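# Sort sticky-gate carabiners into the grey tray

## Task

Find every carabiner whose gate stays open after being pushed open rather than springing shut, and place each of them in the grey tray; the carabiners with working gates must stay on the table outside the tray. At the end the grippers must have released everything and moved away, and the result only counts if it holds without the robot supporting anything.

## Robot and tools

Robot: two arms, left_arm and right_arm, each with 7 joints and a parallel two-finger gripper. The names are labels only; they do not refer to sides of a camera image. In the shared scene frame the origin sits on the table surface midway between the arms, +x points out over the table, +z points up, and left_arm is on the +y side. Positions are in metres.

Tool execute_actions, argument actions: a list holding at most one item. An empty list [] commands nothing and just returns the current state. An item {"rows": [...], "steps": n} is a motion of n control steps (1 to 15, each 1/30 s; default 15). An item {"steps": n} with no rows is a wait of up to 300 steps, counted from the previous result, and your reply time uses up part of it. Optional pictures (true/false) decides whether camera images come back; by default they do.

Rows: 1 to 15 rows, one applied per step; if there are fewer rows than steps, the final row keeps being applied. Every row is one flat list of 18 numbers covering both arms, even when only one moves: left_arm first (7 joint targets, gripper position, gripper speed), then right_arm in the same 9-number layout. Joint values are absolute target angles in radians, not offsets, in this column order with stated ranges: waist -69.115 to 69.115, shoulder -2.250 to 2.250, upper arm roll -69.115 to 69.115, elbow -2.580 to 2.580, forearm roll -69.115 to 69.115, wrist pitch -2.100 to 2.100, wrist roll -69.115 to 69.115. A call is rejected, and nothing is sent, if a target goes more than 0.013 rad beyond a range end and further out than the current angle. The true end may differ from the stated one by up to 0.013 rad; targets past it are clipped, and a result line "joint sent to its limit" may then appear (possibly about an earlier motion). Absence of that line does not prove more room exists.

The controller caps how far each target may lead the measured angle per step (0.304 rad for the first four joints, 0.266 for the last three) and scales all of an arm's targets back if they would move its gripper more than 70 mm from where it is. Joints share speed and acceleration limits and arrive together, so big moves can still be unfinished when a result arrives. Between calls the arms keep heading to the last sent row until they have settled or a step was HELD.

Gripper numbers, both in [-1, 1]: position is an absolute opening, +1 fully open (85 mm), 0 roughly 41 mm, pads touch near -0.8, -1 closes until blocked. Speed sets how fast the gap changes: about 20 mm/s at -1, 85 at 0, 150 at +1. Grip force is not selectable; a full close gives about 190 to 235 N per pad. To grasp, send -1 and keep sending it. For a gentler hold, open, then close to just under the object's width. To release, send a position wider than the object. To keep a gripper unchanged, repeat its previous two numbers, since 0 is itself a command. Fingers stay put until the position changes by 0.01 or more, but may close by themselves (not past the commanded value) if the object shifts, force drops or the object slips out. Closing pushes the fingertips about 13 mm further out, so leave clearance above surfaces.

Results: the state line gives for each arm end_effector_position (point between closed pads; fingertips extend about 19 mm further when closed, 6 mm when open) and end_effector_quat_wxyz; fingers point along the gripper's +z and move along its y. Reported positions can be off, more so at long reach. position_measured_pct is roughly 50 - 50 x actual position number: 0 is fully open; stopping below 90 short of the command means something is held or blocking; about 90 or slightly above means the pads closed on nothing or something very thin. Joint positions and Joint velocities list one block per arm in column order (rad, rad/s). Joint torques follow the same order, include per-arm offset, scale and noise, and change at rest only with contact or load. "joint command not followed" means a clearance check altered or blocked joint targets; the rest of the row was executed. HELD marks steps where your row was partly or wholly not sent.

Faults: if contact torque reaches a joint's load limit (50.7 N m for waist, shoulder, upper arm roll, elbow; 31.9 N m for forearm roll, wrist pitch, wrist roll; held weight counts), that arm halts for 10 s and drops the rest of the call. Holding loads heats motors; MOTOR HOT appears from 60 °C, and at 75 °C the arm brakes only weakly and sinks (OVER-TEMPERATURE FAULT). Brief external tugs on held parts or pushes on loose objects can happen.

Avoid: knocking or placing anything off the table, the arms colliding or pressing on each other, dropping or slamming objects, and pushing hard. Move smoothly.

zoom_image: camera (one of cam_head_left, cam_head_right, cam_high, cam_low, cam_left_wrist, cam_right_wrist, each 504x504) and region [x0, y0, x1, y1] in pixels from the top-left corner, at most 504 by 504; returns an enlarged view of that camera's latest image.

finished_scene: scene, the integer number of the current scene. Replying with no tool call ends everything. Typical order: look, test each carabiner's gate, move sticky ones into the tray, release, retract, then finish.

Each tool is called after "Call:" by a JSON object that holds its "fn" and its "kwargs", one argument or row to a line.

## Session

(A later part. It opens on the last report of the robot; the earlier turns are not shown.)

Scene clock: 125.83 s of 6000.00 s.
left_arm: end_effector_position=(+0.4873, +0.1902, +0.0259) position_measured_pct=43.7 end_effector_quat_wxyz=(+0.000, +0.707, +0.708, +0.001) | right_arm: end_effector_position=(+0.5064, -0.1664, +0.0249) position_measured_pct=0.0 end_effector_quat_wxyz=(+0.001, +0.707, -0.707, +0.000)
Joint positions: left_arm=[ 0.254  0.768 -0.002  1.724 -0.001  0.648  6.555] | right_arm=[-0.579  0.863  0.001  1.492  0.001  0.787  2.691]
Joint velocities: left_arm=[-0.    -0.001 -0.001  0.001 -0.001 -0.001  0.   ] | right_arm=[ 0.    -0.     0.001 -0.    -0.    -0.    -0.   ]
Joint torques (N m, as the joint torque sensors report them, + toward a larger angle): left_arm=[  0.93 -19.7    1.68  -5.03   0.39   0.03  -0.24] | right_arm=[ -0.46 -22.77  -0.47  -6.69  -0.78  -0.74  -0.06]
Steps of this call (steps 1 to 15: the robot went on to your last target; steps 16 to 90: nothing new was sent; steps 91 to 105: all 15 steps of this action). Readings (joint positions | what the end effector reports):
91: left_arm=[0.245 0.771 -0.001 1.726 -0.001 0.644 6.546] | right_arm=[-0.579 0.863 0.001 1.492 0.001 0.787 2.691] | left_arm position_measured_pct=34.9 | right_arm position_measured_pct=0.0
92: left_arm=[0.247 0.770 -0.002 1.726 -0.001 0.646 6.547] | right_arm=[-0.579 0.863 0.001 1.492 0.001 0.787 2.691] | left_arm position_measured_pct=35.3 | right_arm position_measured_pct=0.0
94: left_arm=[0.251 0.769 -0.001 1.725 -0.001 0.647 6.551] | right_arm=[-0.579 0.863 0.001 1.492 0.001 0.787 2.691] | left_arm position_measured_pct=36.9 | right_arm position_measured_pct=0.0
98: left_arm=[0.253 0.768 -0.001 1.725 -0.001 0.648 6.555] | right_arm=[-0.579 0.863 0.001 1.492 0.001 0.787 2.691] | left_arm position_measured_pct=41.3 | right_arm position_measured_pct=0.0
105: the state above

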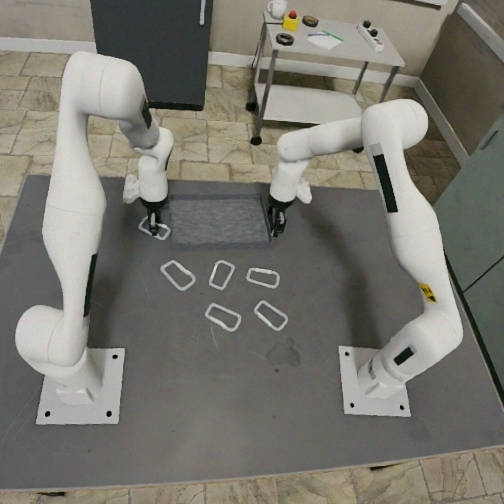

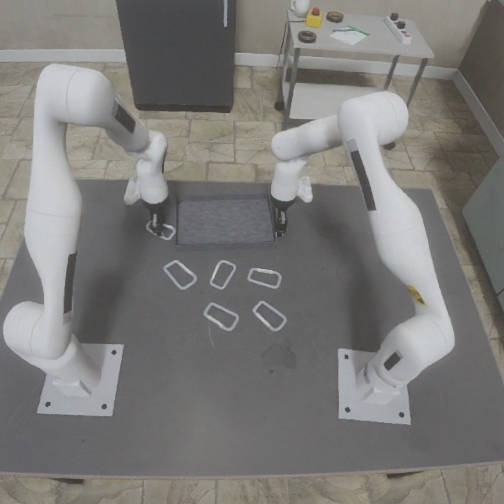

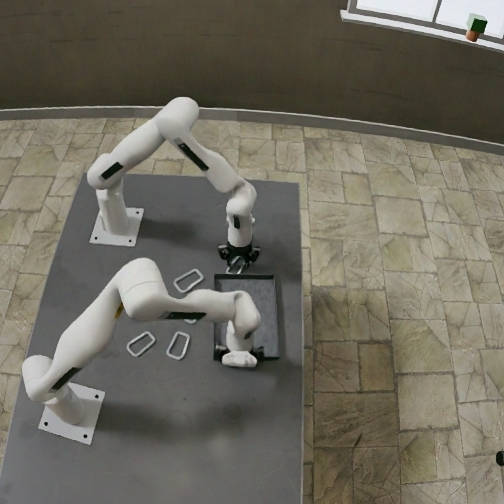

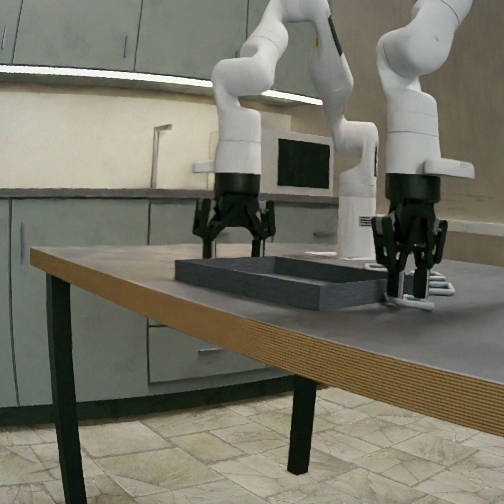

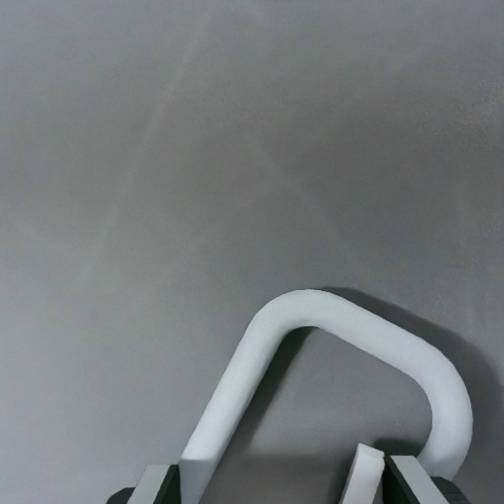

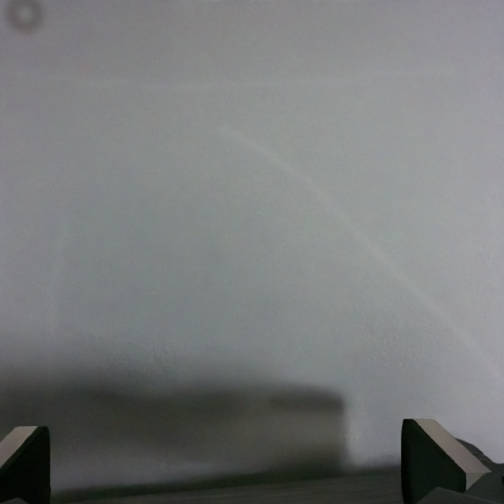

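Call:
{"fn": "execute_actions", "kwargs": {
  "actions": [
    {"rows":[[0.258,0.766,0,1.7245,0,0.651,6.558,0.12,-0.8,-0.58,0.8632,0,1.4916,0,0.7868,2.691,1,0],[0.261,0.765,0,1.724,0,0.6525,6.561,0.12,-0.8,-0.58,0.8632,0,1.4916,0,0.7868,2.691,1,0],[0.264,0.764,0,1.724,0,0.6535,6.564,0.12,-0.8,-0.58,0.8632,0,1.4916,0,0.7868,2.691,1,0],[0.267,0.763,0,1.7235,0,0.655,6.567,0.12,-0.8,-0.58,0.8632,0,1.4916,0,0.7868,2.691,1,0],[0.27,0.761,0,1.723,0,0.6575,6.57,0.12,-0.8,-0.58,0.8632,0,1.4916,0,0.7868,2.691,1,0]]}
  ]
}}

Call:
{"fn": "zoom_image", "kwargs": {
  "camera": "cam_low",
  "region": [360, 250, 460, 320]
}}

Scene clock: 130.10 s of 6000.00 s.
left_arm: end_effector_position=(+0.4840, +0.1820, +0.0294) position_measured_pct=44.0 end_effector_quat_wxyz=(+0.000, +0.707, +0.707, +0.000) | right_arm: end_effector_position=(+0.5062, -0.1652, +0.0250) position_measured_pct=0.0 end_effector_quat_wxyz=(+0.000, +0.708, -0.707, +0.000)
Joint positions: left_arm=[0.27  0.761 0.    1.723 0.    0.658 6.57 ] | right_arm=[-0.58   0.863  0.     1.492  0.     0.787  2.691]
Joint velocities: left_arm=[ 0.002  0.     0.002 -0.001 -0.001  0.     0.   ] | right_arm=[ 0.     0.     0.     0.     0.001  0.    -0.   ]
Joint torques (N m, as the joint torque sensors report them, + toward a larger angle): left_arm=[  0.02 -20.18   0.47  -5.31  -0.06  -0.05  -0.18] | right_arm=[  0.28 -22.72   0.23  -6.3   -0.43  -0.36   0.09]
Steps of this call (steps 1 to 15: the robot went on to your last target; steps 16 to 90: nothing new was sent; then 0.77 s passed at rest; steps 91 to 105: all 15 steps of this action). Readings (joint positions | what the end effector reports):
91: left_arm=[0.254 0.767 -0.002 1.724 -0.001 0.648 6.556] | right_arm=[-0.579 0.863 0.001 1.492 0.001 0.787 2.691] | left_arm position_measured_pct=44.0 | right_arm position_measured_pct=0.0
92: left_arm=[0.257 0.766 -0.002 1.724 -0.001 0.650 6.557] | right_arm=[-0.579 0.863 0.001 1.492 0.001 0.787 2.691] | left_arm position_measured_pct=44.0 | right_arm position_measured_pct=0.0
94: left_arm=[0.262 0.764 -0.001 1.724 -0.001 0.653 6.562] | right_arm=[-0.579 0.863 0.001 1.492 0.001 0.787 2.691] | left_arm position_measured_pct=44.0 | right_arm position_measured_pct=0.0
98: left_arm=[0.269 0.761 0.001 1.722 0.000 0.657 6.570] | right_arm=[-0.580 0.863 0.000 1.492 0.000 0.787 2.691] | left_arm position_measured_pct=44.0 | right_arm position_measured_pct=0.0
105: the state above

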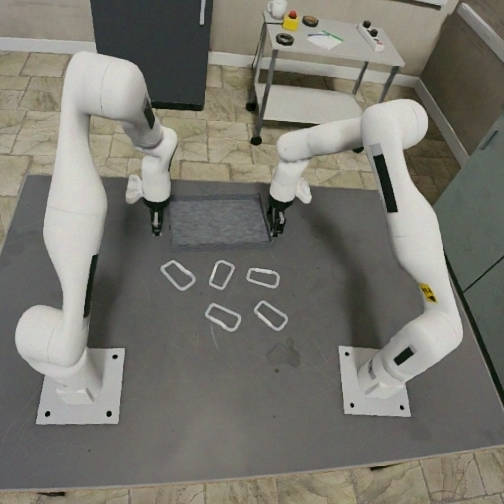

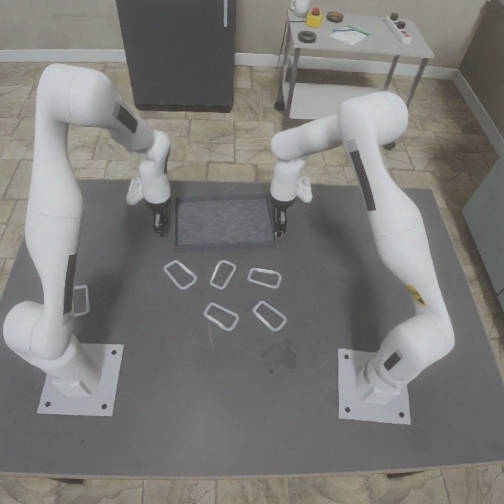

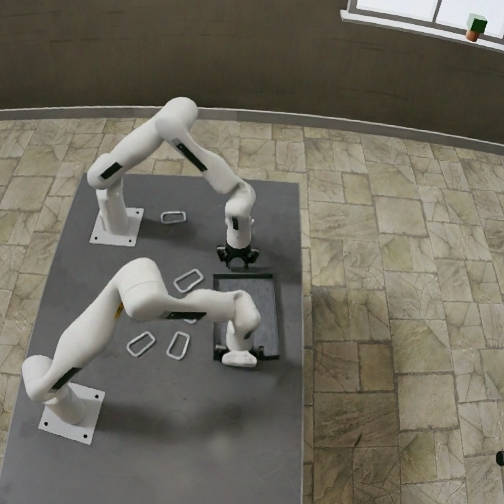

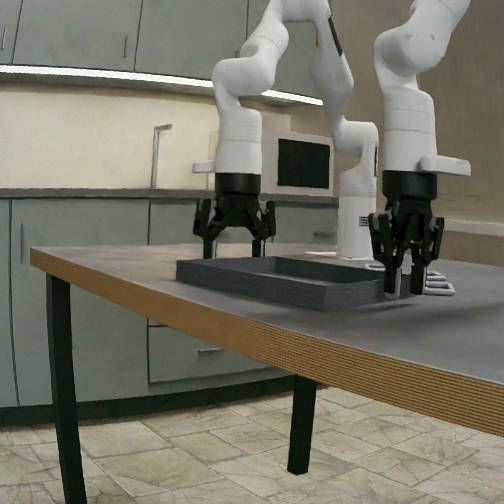

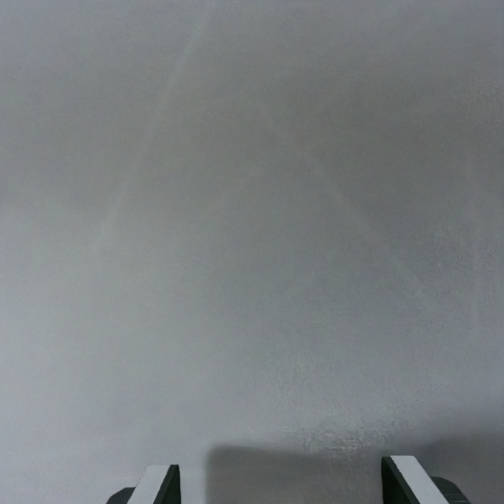

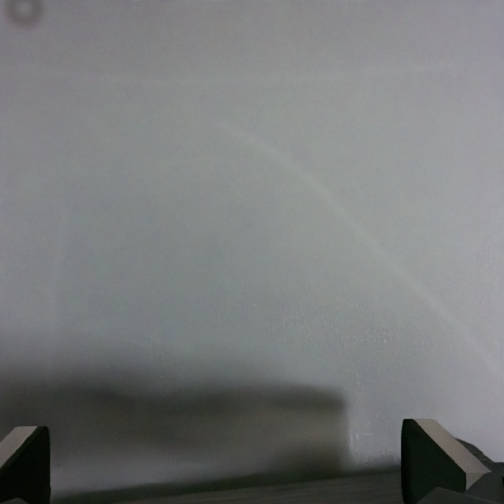

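Region (360, 250, 460, 320) of cam_low's 504x504 image, scaled by 5.040, with more detail than that image has; it fills the top 353 rows of this view, and the rest is white.

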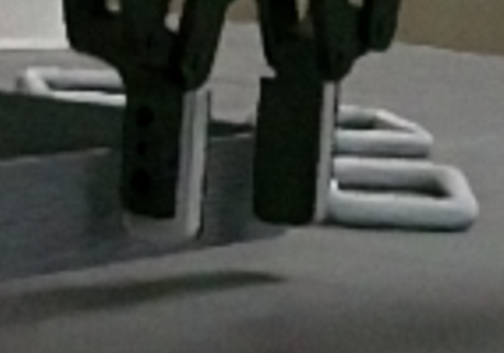

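Call:
{"fn": "execute_actions", "kwargs": {
  "actions": [
    {"rows":[[0.26,0.66,0,1.70,0,0.78,9.132,0.6,0,-0.55,0.75,0,1.47,0,0.92,2.7,0.6,0]],"steps":10}
  ],
  "pictures": false
}}

Call:
{"fn": "execute_actions", "kwargs": {
  "actions": [
    {"rows":[[0.551,0.5203,0,2.0747,0,0.5466,9.132,0.6,0,-1.1224,0.4413,0,2.2564,0,0.4439,1.455,0.6,0]]}
  ],
  "pictures": false
}}

Call:
{"fn": "execute_actions", "kwargs": {
  "actions": [
    {"steps":52}
  ]
}}

Scene clock: 137.60 s of 6000.00 s.
left_arm: end_effector_position=(+0.4838, +0.1860, +0.0717) position_measured_pct=22.6 end_effector_quat_wxyz=(+0.000, +0.589, +0.808, +0.000) | right_arm: end_effector_position=(+0.5084, -0.1820, +0.0894) position_measured_pct=19.0 end_effector_quat_wxyz=(+0.000, +0.700, -0.714, +0.000)
Joint positions: left_arm=[ 0.262  0.681 -0.     1.704 -0.     0.755  6.873] | right_arm=[-0.551  0.754  0.001  1.469  0.     0.919  2.7  ]
Joint velocities: left_arm=[-0.014 -0.14   0.    -0.031  0.001  0.18   1.215] | right_arm=[ 0.004 -0.009 -0.012  0.014 -0.006  0.031  0.002]
Joint torques (N m, as the joint torque sensors report them, + toward a larger angle): left_arm=[ -0.15 -18.52   0.29  -5.92  -0.12   0.07  -0.14] | right_arm=[  0.07 -19.74   0.49  -6.45  -0.38  -0.45  -0.01]
Steps of this call (steps 1 to 15: the robot went on to your last target; steps 16 to 90: nothing new was sent; then 4.17 s passed at rest; steps 91 to 100: all 10 steps of this action). Readings (joint positions | what the end effector reports):
91: left_arm=[0.270 0.760 0.000 1.723 0.000 0.658 6.572] | right_arm=[-0.579 0.862 0.000 1.492 0.000 0.788 2.691] | left_arm position_measured_pct=44.0 | right_arm position_measured_pct=0.0
92: left_arm=[0.269 0.756 0.000 1.722 0.000 0.663 6.581] | right_arm=[-0.578 0.856 -0.000 1.491 -0.000 0.794 2.691] | left_arm position_measured_pct=43.3 | right_arm position_measured_pct=0.8
94: left_arm=[0.267 0.735 0.000 1.718 0.000 0.686 6.632] | right_arm=[-0.570 0.826 -0.001 1.487 -0.000 0.825 2.694] | left_arm position_measured_pct=39.3 | right_arm position_measured_pct=4.8
98: left_arm=[0.263 0.693 -0.000 1.707 -0.000 0.740 6.791] | right_arm=[-0.553 0.759 0.001 1.470 0.000 0.909 2.699] | left_arm position_measured_pct=27.8 | right_arm position_measured_pct=15.9
100: the state above

Scene clock: 138.10 s of 6000.00 s.
left_arm: end_effector_position=(+0.3561, +0.1247, +0.0718) position_measured_pct=19.8 end_effector_quat_wxyz=(+0.002, +0.484, +0.875, -0.000) | right_arm: end_effector_position=(+0.3901, -0.0567, +0.1267) position_measured_pct=19.8 end_effector_quat_wxyz=(-0.091, +0.713, -0.695, +0.004)
Joint positions: left_arm=[0.504 0.543 0.001 2.013 0.    0.581 7.365] | right_arm=[-0.879  0.533  0.     1.789  0.     0.638  2.417]
Joint velocities: left_arm=[ 0.293 -0.139 -0.004  0.436 -0.001 -0.239  1.214] | right_arm=[-0.78  -0.29  -0.018  0.828 -0.006 -0.641 -0.732]
Joint torques (N m, as the joint torque sensors report them, + toward a larger angle): left_arm=[ -1.3  -16.22  -0.91  -5.87  -0.36  -0.16  -0.59] | right_arm=[  1.4  -17.55   1.04  -6.46   0.17  -0.44   0.21]
Steps of this call (steps 1 to 15: all 15 steps of this action). Readings (joint positions | what the end effector reports):
1: left_arm=[0.263 0.676 -0.000 1.704 -0.000 0.759 6.913] | right_arm=[-0.552 0.752 0.001 1.470 0.000 0.918 2.699] | left_arm position_measured_pct=21.4 | right_arm position_measured_pct=19.4
2: left_arm=[0.267 0.669 -0.001 1.708 -0.001 0.758 6.952] | right_arm=[-0.559 0.745 0.002 1.477 0.001 0.913 2.694] | left_arm position_measured_pct=20.6 | right_arm position_measured_pct=19.8
4: left_arm=[0.292 0.647 -0.003 1.730 -0.001 0.744 7.006] | right_arm=[-0.588 0.715 0.004 1.504 0.001 0.889 2.670] | left_arm position_measured_pct=20.2 | right_arm position_measured_pct=19.8
8: left_arm=[0.382 0.600 -0.000 1.835 0.000 0.678 7.103] | right_arm=[-0.690 0.627 0.001 1.602 0.000 0.801 2.583] | left_arm position_measured_pct=19.8 | right_arm position_measured_pct=19.8
15: the state above

Scene clock: 139.83 s of 6000.00 s.
left_arm: end_effector_position=(+0.3291, +0.1209, +0.0700) position_measured_pct=19.8 end_effector_quat_wxyz=(-0.000, -0.348, +0.938, +0.000) | right_arm: end_effector_position=(+0.1999, -0.1292, +0.0701) position_measured_pct=19.8 end_effector_quat_wxyz=(-0.000, -0.425, +0.905, -0.000)
Joint positions: left_arm=[0.551 0.52  0.    2.075 0.    0.547 9.132] | right_arm=[-1.122  0.441  0.     2.256 -0.     0.444  1.455]
Joint velocities: left_arm=[ 0.    -0.    -0.    -0.001 -0.001  0.     0.   ] | right_arm=[-0.001 -0.     0.001  0.    -0.002  0.     0.   ]
Joint torques (N m, as the joint torque sensors report them, + toward a larger angle): left_arm=[ -0.17 -15.68   0.38  -4.31   0.12  -0.02   0.03] | right_arm=[  0.35 -13.16   0.27  -3.78  -0.36  -0.31   0.05]
Steps of this call (steps 1 to 52: the robot went on to your last target). Readings (joint positions | what the end effector reports):
1: left_arm=[0.513 0.539 0.001 2.026 0.000 0.574 7.405] | right_arm=[-0.904 0.523 -0.000 1.817 -0.000 0.617 2.392] | left_arm position_measured_pct=19.8 | right_arm position_measured_pct=19.8
2: left_arm=[0.521 0.535 0.001 2.037 0.000 0.568 7.446] | right_arm=[-0.927 0.515 -0.001 1.846 -0.000 0.598 2.367] | left_arm position_measured_pct=19.8 | right_arm position_measured_pct=19.8
4: left_arm=[0.531 0.530 0.001 2.051 0.000 0.560 7.527] | right_arm=[-0.968 0.499 -0.001 1.906 -0.000 0.565 2.314] | left_arm position_measured_pct=19.8 | right_arm position_measured_pct=19.8
8: left_arm=[0.543 0.524 0.000 2.066 0.000 0.552 7.690] | right_arm=[-1.026 0.478 -0.001 2.027 -0.000 0.517 2.206] | left_arm position_measured_pct=19.8 | right_arm position_measured_pct=19.8
52: the state above

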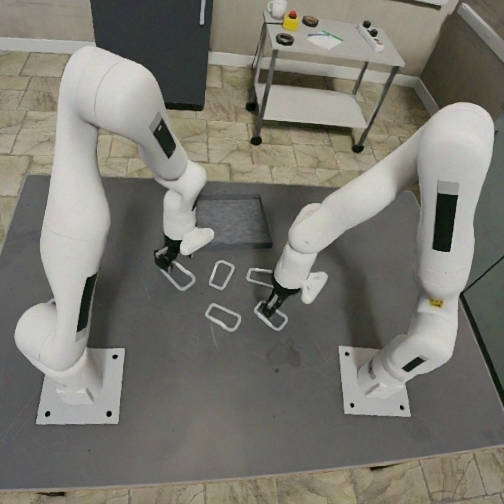

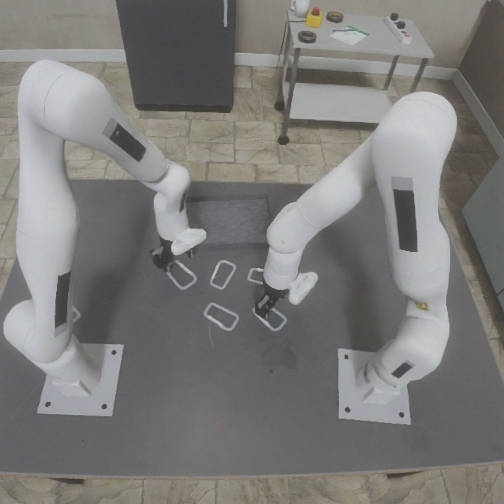

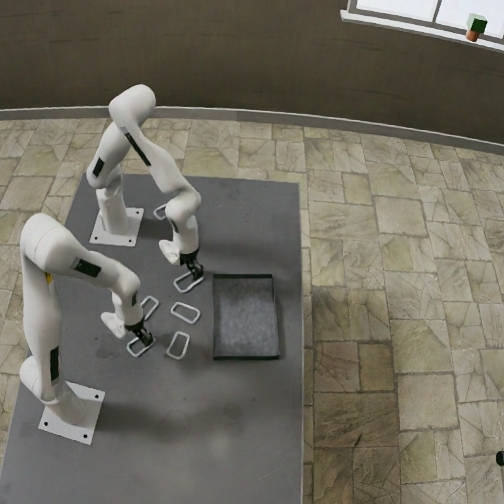

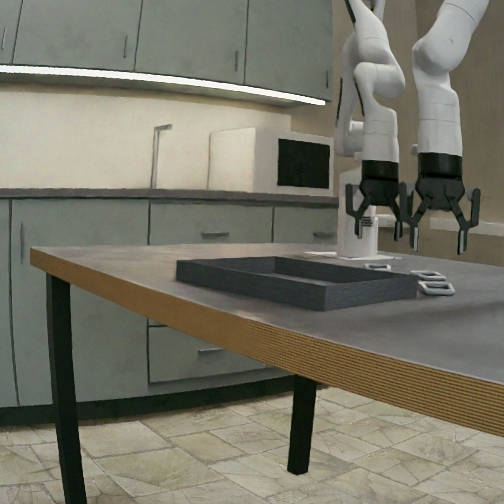

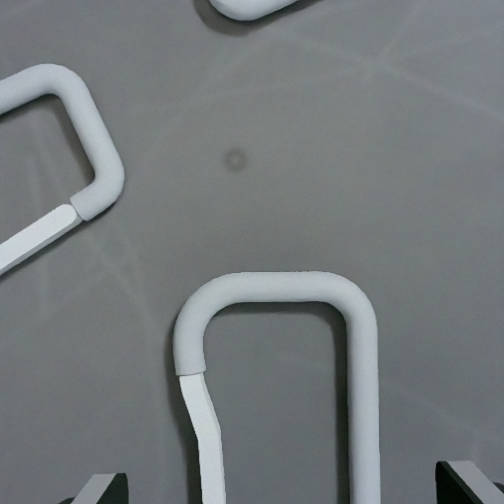

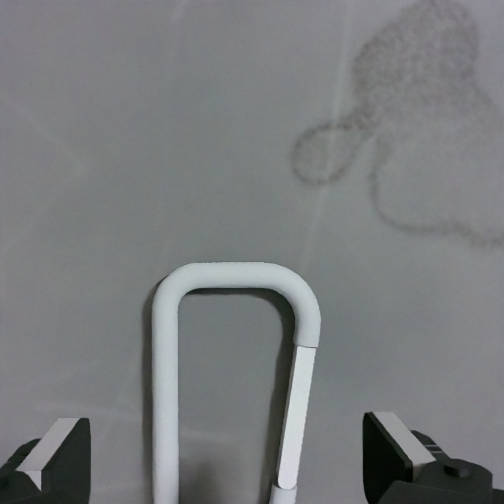

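Call:
{"fn": "execute_actions", "kwargs": {
  "actions": [
    {"rows":[[0.549,0.6372,0,2.1134,0,0.391,9.13,0.6,0,-1.122,0.5832,0,2.2846,0,0.2738,1.455,0.6,0]]}
  ],
  "pictures": false
}}

Call:
{"fn": "execute_actions", "kwargs": {
  "actions": [
    {"rows":[[0.549,0.6372,0,2.1134,0,0.391,9.13,0.15,-0.5,-1.122,0.5832,0,2.2846,0,0.2738,1.455,0.15,-0.5]]}
  ]
}}

Scene clock: 145.73 s of 6000.00 s.
left_arm: end_effector_position=(+0.3277, +0.1227, +0.0216) position_measured_pct=19.8 end_effector_quat_wxyz=(+0.000, -0.348, +0.938, -0.001) | right_arm: end_effector_position=(+0.2014, -0.1271, +0.0228) position_measured_pct=19.8 end_effector_quat_wxyz=(+0.001, -0.425, +0.905, +0.001)
Joint positions: left_arm=[ 0.549  0.636 -0.     2.113  0.     0.391  9.13 ] | right_arm=[-1.122  0.581 -0.     2.285  0.     0.274  1.455]
Joint velocities: left_arm=[-0.     0.013 -0.001  0.     0.    -0.001 -0.   ] | right_arm=[-0.001  0.021  0.001  0.002 -0.     0.     0.   ]
Joint torques (N m, as the joint torque sensors report them, + toward a larger angle): left_arm=[  0.1  -16.58   0.42  -3.2    0.07  -0.04  -0.1 ] | right_arm=[  0.42 -14.05   0.23  -2.43  -0.39  -0.39   0.07]
Steps of this call (steps 1 to 15: the robot went on to your last target; steps 16 to 90: nothing new was sent; then 2.40 s passed at rest; steps 91 to 105: all 15 steps of this action). Readings (joint positions | what the end effector reports):
91: left_arm=[0.551 0.522 0.000 2.075 0.000 0.545 9.132] | right_arm=[-1.122 0.443 0.000 2.257 -0.000 0.443 1.455] | left_arm position_measured_pct=19.8 | right_arm position_measured_pct=19.8
92: left_arm=[0.551 0.528 0.000 2.076 0.000 0.538 9.132] | right_arm=[-1.122 0.450 0.000 2.257 -0.000 0.437 1.455] | left_arm position_measured_pct=19.8 | right_arm position_measured_pct=19.8
94: left_arm=[0.550 0.558 0.000 2.085 0.000 0.503 9.131] | right_arm=[-1.122 0.480 0.000 2.263 -0.000 0.405 1.455] | left_arm position_measured_pct=19.8 | right_arm position_measured_pct=19.8
98: left_arm=[0.549 0.626 -0.000 2.110 -0.000 0.405 9.130] | right_arm=[-1.122 0.562 -0.000 2.280 0.000 0.300 1.455] | left_arm position_measured_pct=19.8 | right_arm position_measured_pct=19.8
105: the state above

Scene clock: 146.23 s of 6000.00 s.
left_arm: end_effector_position=(+0.3274, +0.1233, +0.0220) position_measured_pct=40.9 end_effector_quat_wxyz=(+0.000, -0.348, +0.938, +0.000) | right_arm: end_effector_position=(+0.2016, -0.1279, +0.0226) position_measured_pct=41.3 end_effector_quat_wxyz=(+0.001, -0.425, +0.905, -0.000)
Joint positions: left_arm=[ 0.549  0.635 -0.     2.114 -0.     0.393  9.13 ] | right_arm=[-1.122  0.582  0.001  2.285  0.     0.275  1.455]
Joint velocities: left_arm=[-0.001 -0.007 -0.004  0.005 -0.002  0.004  0.001] | right_arm=[ 0.002 -0.006  0.003  0.001 -0.001  0.001  0.   ]
Joint torques (N m, as the joint torque sensors report them, + toward a larger angle): left_arm=[ -0.08 -14.03   1.12  -4.29   0.27  -0.99  -0.26] | right_arm=[  0.01 -12.36  -0.44  -2.69  -0.61  -0.61   0.08]
Steps of this call (steps 1 to 15: all 15 steps of this action). Readings (joint positions | what the end effector reports):
1: left_arm=[0.549 0.636 -0.000 2.113 -0.000 0.391 9.130] | right_arm=[-1.122 0.581 -0.000 2.285 0.000 0.274 1.455] | left_arm position_measured_pct=19.8 | right_arm position_measured_pct=19.8
2: left_arm=[0.549 0.636 -0.000 2.113 -0.000 0.391 9.130] | right_arm=[-1.122 0.582 -0.000 2.285 -0.000 0.274 1.455] | left_arm position_measured_pct=20.2 | right_arm position_measured_pct=20.2
4: left_arm=[0.549 0.637 -0.000 2.113 -0.000 0.391 9.130] | right_arm=[-1.122 0.582 -0.000 2.285 0.000 0.274 1.455] | left_arm position_measured_pct=23.0 | right_arm position_measured_pct=23.0
8: left_arm=[0.549 0.637 -0.000 2.113 0.000 0.391 9.130] | right_arm=[-1.122 0.583 -0.000 2.285 -0.000 0.274 1.455] | left_arm position_measured_pct=30.2 | right_arm position_measured_pct=30.2
15: the state above

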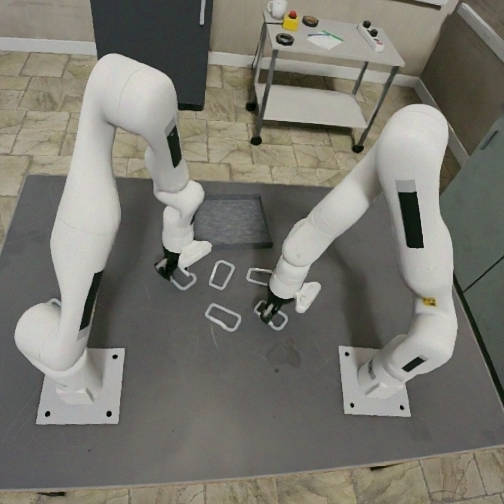

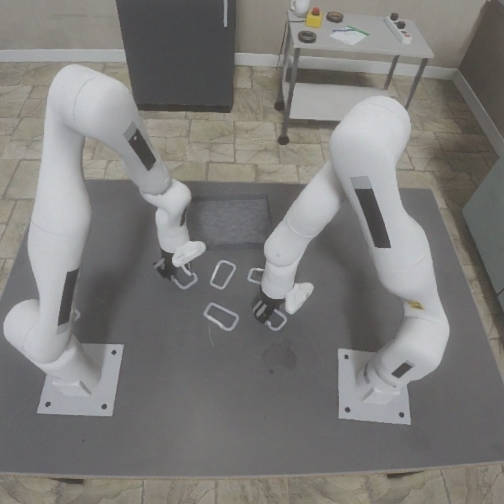

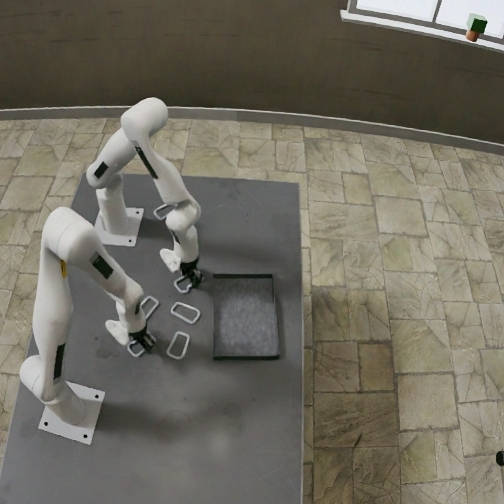

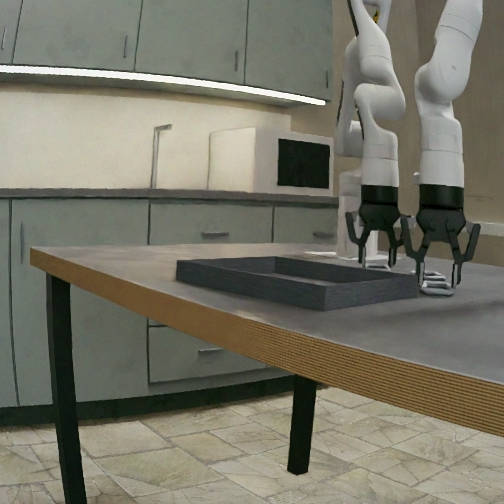

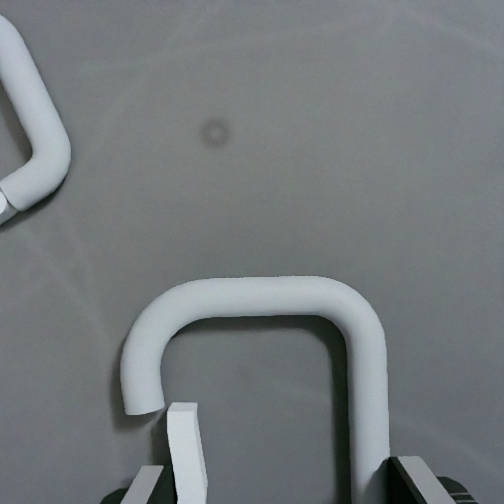

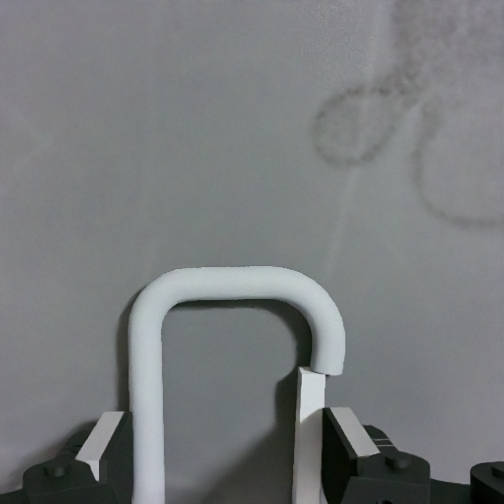

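Call:
{"fn": "execute_actions", "kwargs": {
  "actions": [
    {"rows":[[0.549,0.636,0,2.113,0,0.3926,9.13,0.07,-0.8,-1.122,0.5832,0,2.2846,0,0.2738,1.455,0.03,-0.8]],"steps":12}
  ]
}}

Call:
{"fn": "zoom_image", "kwargs": {
  "camera": "cam_low",
  "region": [350, 240, 480, 310]
}}

Scene clock: 149.13 s of 6000.00 s.
left_arm: end_effector_position=(+0.3276, +0.1228, +0.0228) position_measured_pct=46.0 end_effector_quat_wxyz=(+0.000, -0.348, +0.938, -0.001) | right_arm: end_effector_position=(+0.2026, -0.1274, +0.0238) position_measured_pct=47.6 end_effector_quat_wxyz=(+0.002, -0.424, +0.905, +0.001)
Joint positions: left_arm=[ 0.549  0.632 -0.     2.114 -0.     0.394  9.13 ] | right_arm=[-1.121  0.578  0.002  2.284  0.001  0.275  1.455]
Joint velocities: left_arm=[ 0.001 -0.     0.001  0.     0.001  0.001 -0.001] | right_arm=[ 0.001 -0.001  0.001  0.001  0.001 -0.     0.001]
Joint torques (N m, as the joint torque sensors report them, + toward a larger angle): left_arm=[  0.14 -13.89   0.4   -3.87   0.16  -0.57  -0.18] | right_arm=[-0.62 -9.52 -1.01 -2.36 -0.78 -0.93  0.06]
Steps of this call (steps 1 to 15: the robot went on to your last target; steps 16 to 75: nothing new was sent; steps 76 to 87: all 12 steps of this action). Readings (joint positions | what the end effector reports):
76: left_arm=[0.549 0.634 -0.000 2.114 -0.000 0.393 9.130] | right_arm=[-1.121 0.581 0.001 2.285 0.000 0.274 1.455] | left_arm position_measured_pct=41.7 | right_arm position_measured_pct=42.1
77: left_arm=[0.549 0.634 -0.000 2.114 -0.000 0.393 9.130] | right_arm=[-1.121 0.581 0.001 2.285 0.000 0.275 1.455] | left_arm position_measured_pct=42.1 | right_arm position_measured_pct=42.1
79: left_arm=[0.549 0.633 -0.000 2.114 -0.000 0.394 9.130] | right_arm=[-1.121 0.580 0.002 2.285 0.001 0.275 1.455] | left_arm position_measured_pct=43.7 | right_arm position_measured_pct=43.7
83: left_arm=[0.549 0.632 -0.000 2.114 -0.000 0.394 9.130] | right_arm=[-1.121 0.578 0.002 2.284 0.001 0.275 1.455] | left_arm position_measured_pct=46.0 | right_arm position_measured_pct=47.2
87: the state above

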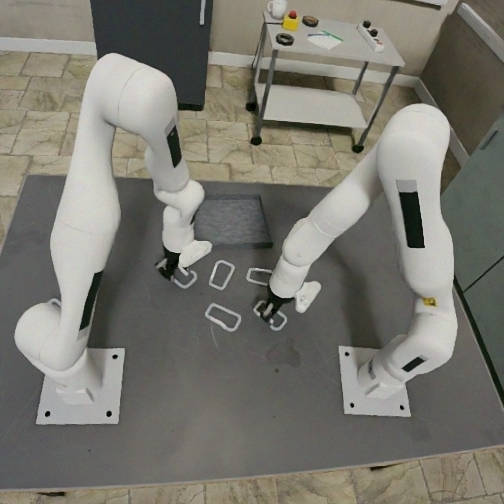

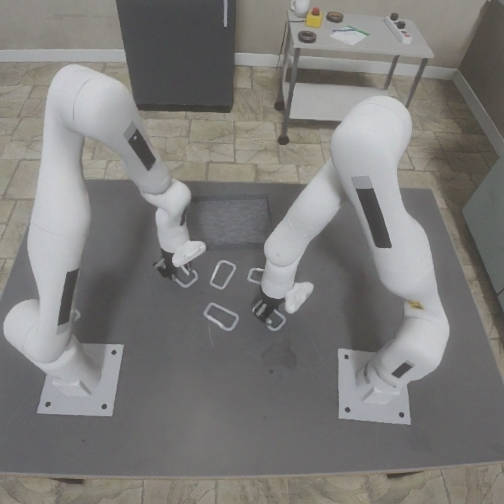

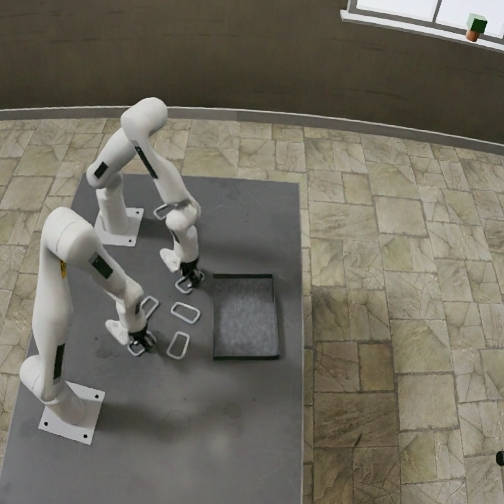

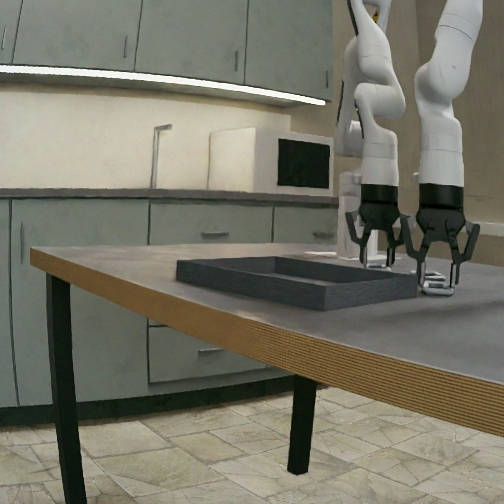

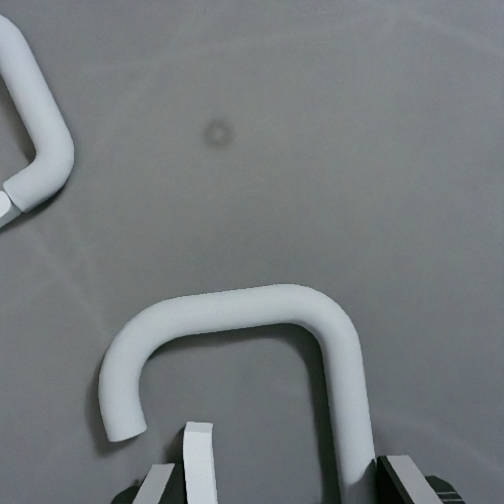

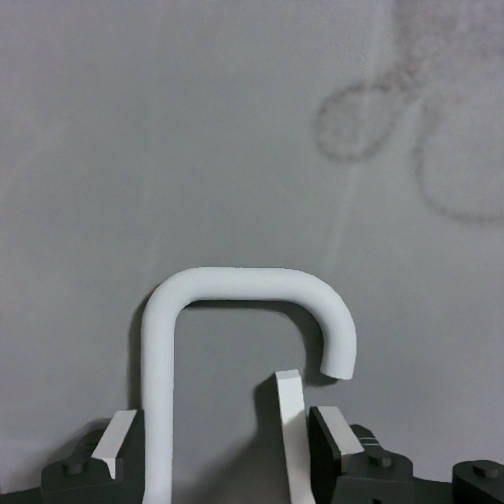

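Region (350, 240, 480, 310) of cam_low's 504x504 image, scaled by 3.877, with more detail than that image has; it fills the top 271 rows of this view, and the rest is white.

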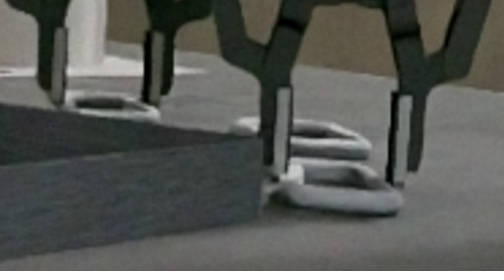

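Call:
{"fn": "execute_actions", "kwargs": {
  "actions": [
    {"rows":[[0.549,0.636,0,2.113,0,0.3926,9.13,0.5,-0.6,-1.122,0.5832,0,2.2846,0,0.2738,1.455,0.5,-0.6]]}
  ],
  "pictures": false
}}

Call:
{"fn": "execute_actions", "kwargs": {
  "actions": [
    {"steps":5}
  ]
}}

Scene clock: 151.27 s of 6000.00 s.
left_arm: end_effector_position=(+0.3276, +0.1228, +0.0216) position_measured_pct=26.6 end_effector_quat_wxyz=(+0.000, -0.348, +0.938, -0.000) | right_arm: end_effector_position=(+0.2011, -0.1276, +0.0222) position_measured_pct=27.8 end_effector_quat_wxyz=(+0.000, -0.425, +0.905, +0.000)
Joint positions: left_arm=[ 0.549  0.636 -0.     2.113 -0.     0.393  9.13 ] | right_arm=[-1.122  0.583  0.     2.285  0.     0.274  1.455]
Joint velocities: left_arm=[-0.     0.002  0.001  0.    -0.001 -0.001  0.001] | right_arm=[-0.001  0.003  0.001  0.     0.002 -0.001 -0.   ]
Joint torques (N m, as the joint torque sensors report them, + toward a larger angle): left_arm=[ -0.38 -15.9    0.26  -3.24   0.1   -0.12  -0.06] | right_arm=[  0.45 -14.31   0.17  -2.44  -0.33  -0.36   0.16]
Steps of this call (steps 1 to 15: the robot went on to your last target; steps 16 to 49: nothing new was sent; steps 50 to 64: all 15 steps of this action). Readings (joint positions | what the end effector reports):
50: left_arm=[0.549 0.632 -0.000 2.114 -0.000 0.394 9.130] | right_arm=[-1.121 0.578 0.002 2.284 0.001 0.275 1.455] | left_arm position_measured_pct=46.0 | right_arm position_measured_pct=48.0
51: left_arm=[0.549 0.633 0.000 2.113 -0.000 0.394 9.130] | right_arm=[-1.121 0.578 0.001 2.284 0.001 0.275 1.455] | left_arm position_measured_pct=45.6 | right_arm position_measured_pct=47.6
53: left_arm=[0.549 0.633 0.000 2.112 0.000 0.393 9.130] | right_arm=[-1.122 0.578 -0.000 2.284 -0.000 0.274 1.455] | left_arm position_measured_pct=43.7 | right_arm position_measured_pct=45.2
57: left_arm=[0.549 0.634 0.000 2.112 0.000 0.392 9.130] | right_arm=[-1.122 0.581 -0.001 2.284 -0.000 0.274 1.455] | left_arm position_measured_pct=37.3 | right_arm position_measured_pct=39.3
64: the state above

Scene clock: 151.43 s of 6000.00 s.
left_arm: end_effector_position=(+0.3275, +0.1228, +0.0216) position_measured_pct=25.0 end_effector_quat_wxyz=(+0.000, -0.348, +0.938, -0.000) | right_arm: end_effector_position=(+0.2011, -0.1276, +0.0221) position_measured_pct=25.4 end_effector_quat_wxyz=(+0.000, -0.425, +0.905, +0.000)
Joint positions: left_arm=[0.549 0.636 0.    2.113 0.    0.393 9.13 ] | right_arm=[-1.122  0.583  0.     2.285 -0.     0.274  1.455]
Joint velocities: left_arm=[-0.     0.     0.001  0.001 -0.001  0.    -0.   ] | right_arm=[-0.002  0.001 -0.     0.    -0.001 -0.    -0.   ]
Joint torques (N m, as the joint torque sensors report them, + toward a larger angle): left_arm=[  0.54 -15.96   0.63  -3.33  -0.02   0.03   0.06] | right_arm=[  0.38 -14.47   0.36  -2.53  -0.31  -0.41   0.07]
Steps of this call (steps 1 to 5: the robot went on to your last target). Readings (joint positions | what the end effector reports):
1: left_arm=[0.549 0.636 -0.000 2.113 0.000 0.393 9.130] | right_arm=[-1.122 0.583 0.000 2.285 0.000 0.274 1.455] | left_arm position_measured_pct=25.8 | right_arm position_measured_pct=26.6
2: left_arm=[0.549 0.636 0.000 2.113 0.000 0.393 9.130] | right_arm=[-1.122 0.583 0.000 2.285 0.000 0.274 1.455] | left_arm position_measured_pct=25.4 | right_arm position_measured_pct=25.8
4: left_arm=[0.549 0.636 0.000 2.113 -0.000 0.393 9.130] | right_arm=[-1.122 0.583 0.000 2.285 0.000 0.274 1.455] | left_arm position_measured_pct=25.4 | right_arm position_measured_pct=25.4
5: the state above

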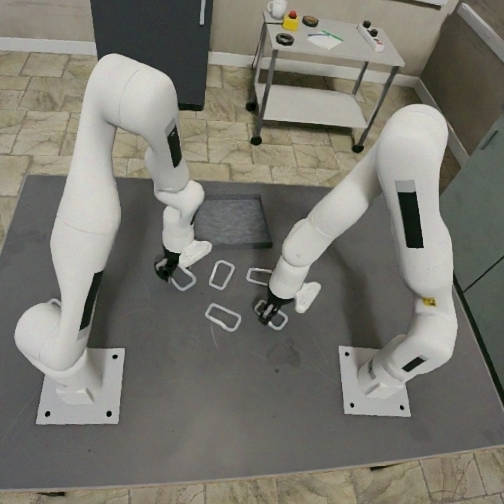

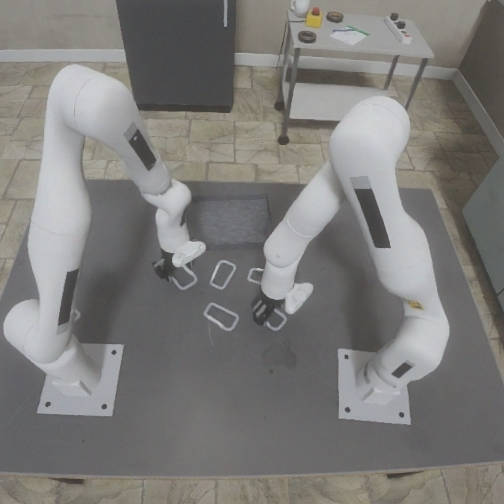

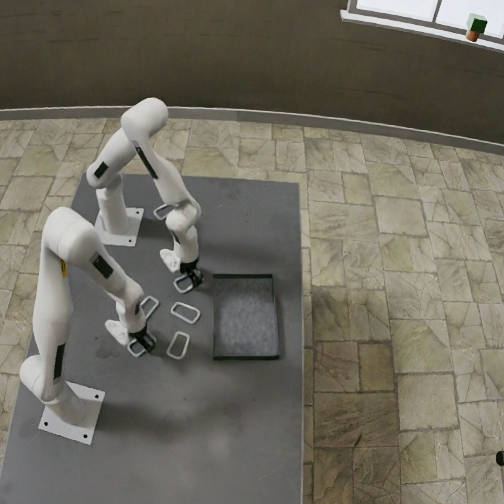

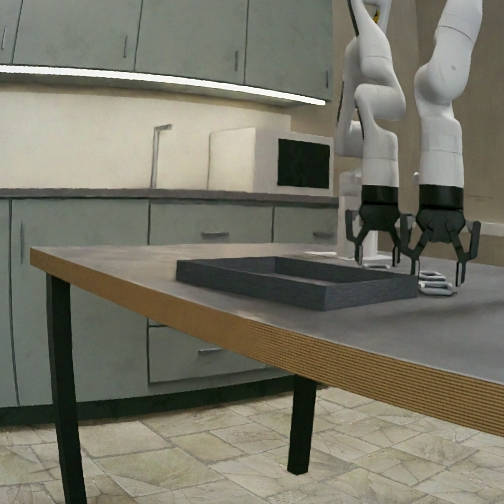

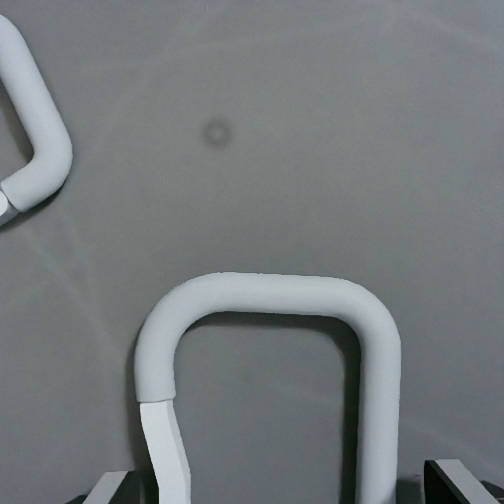

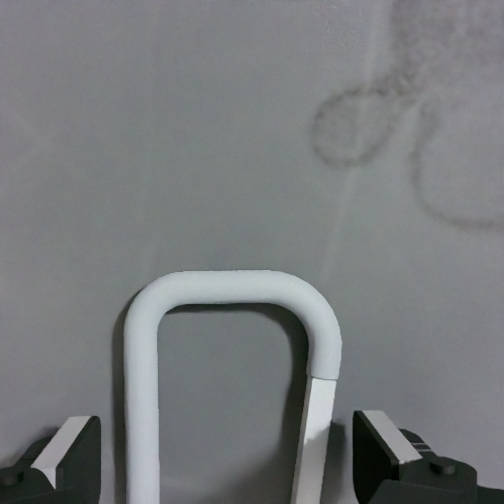

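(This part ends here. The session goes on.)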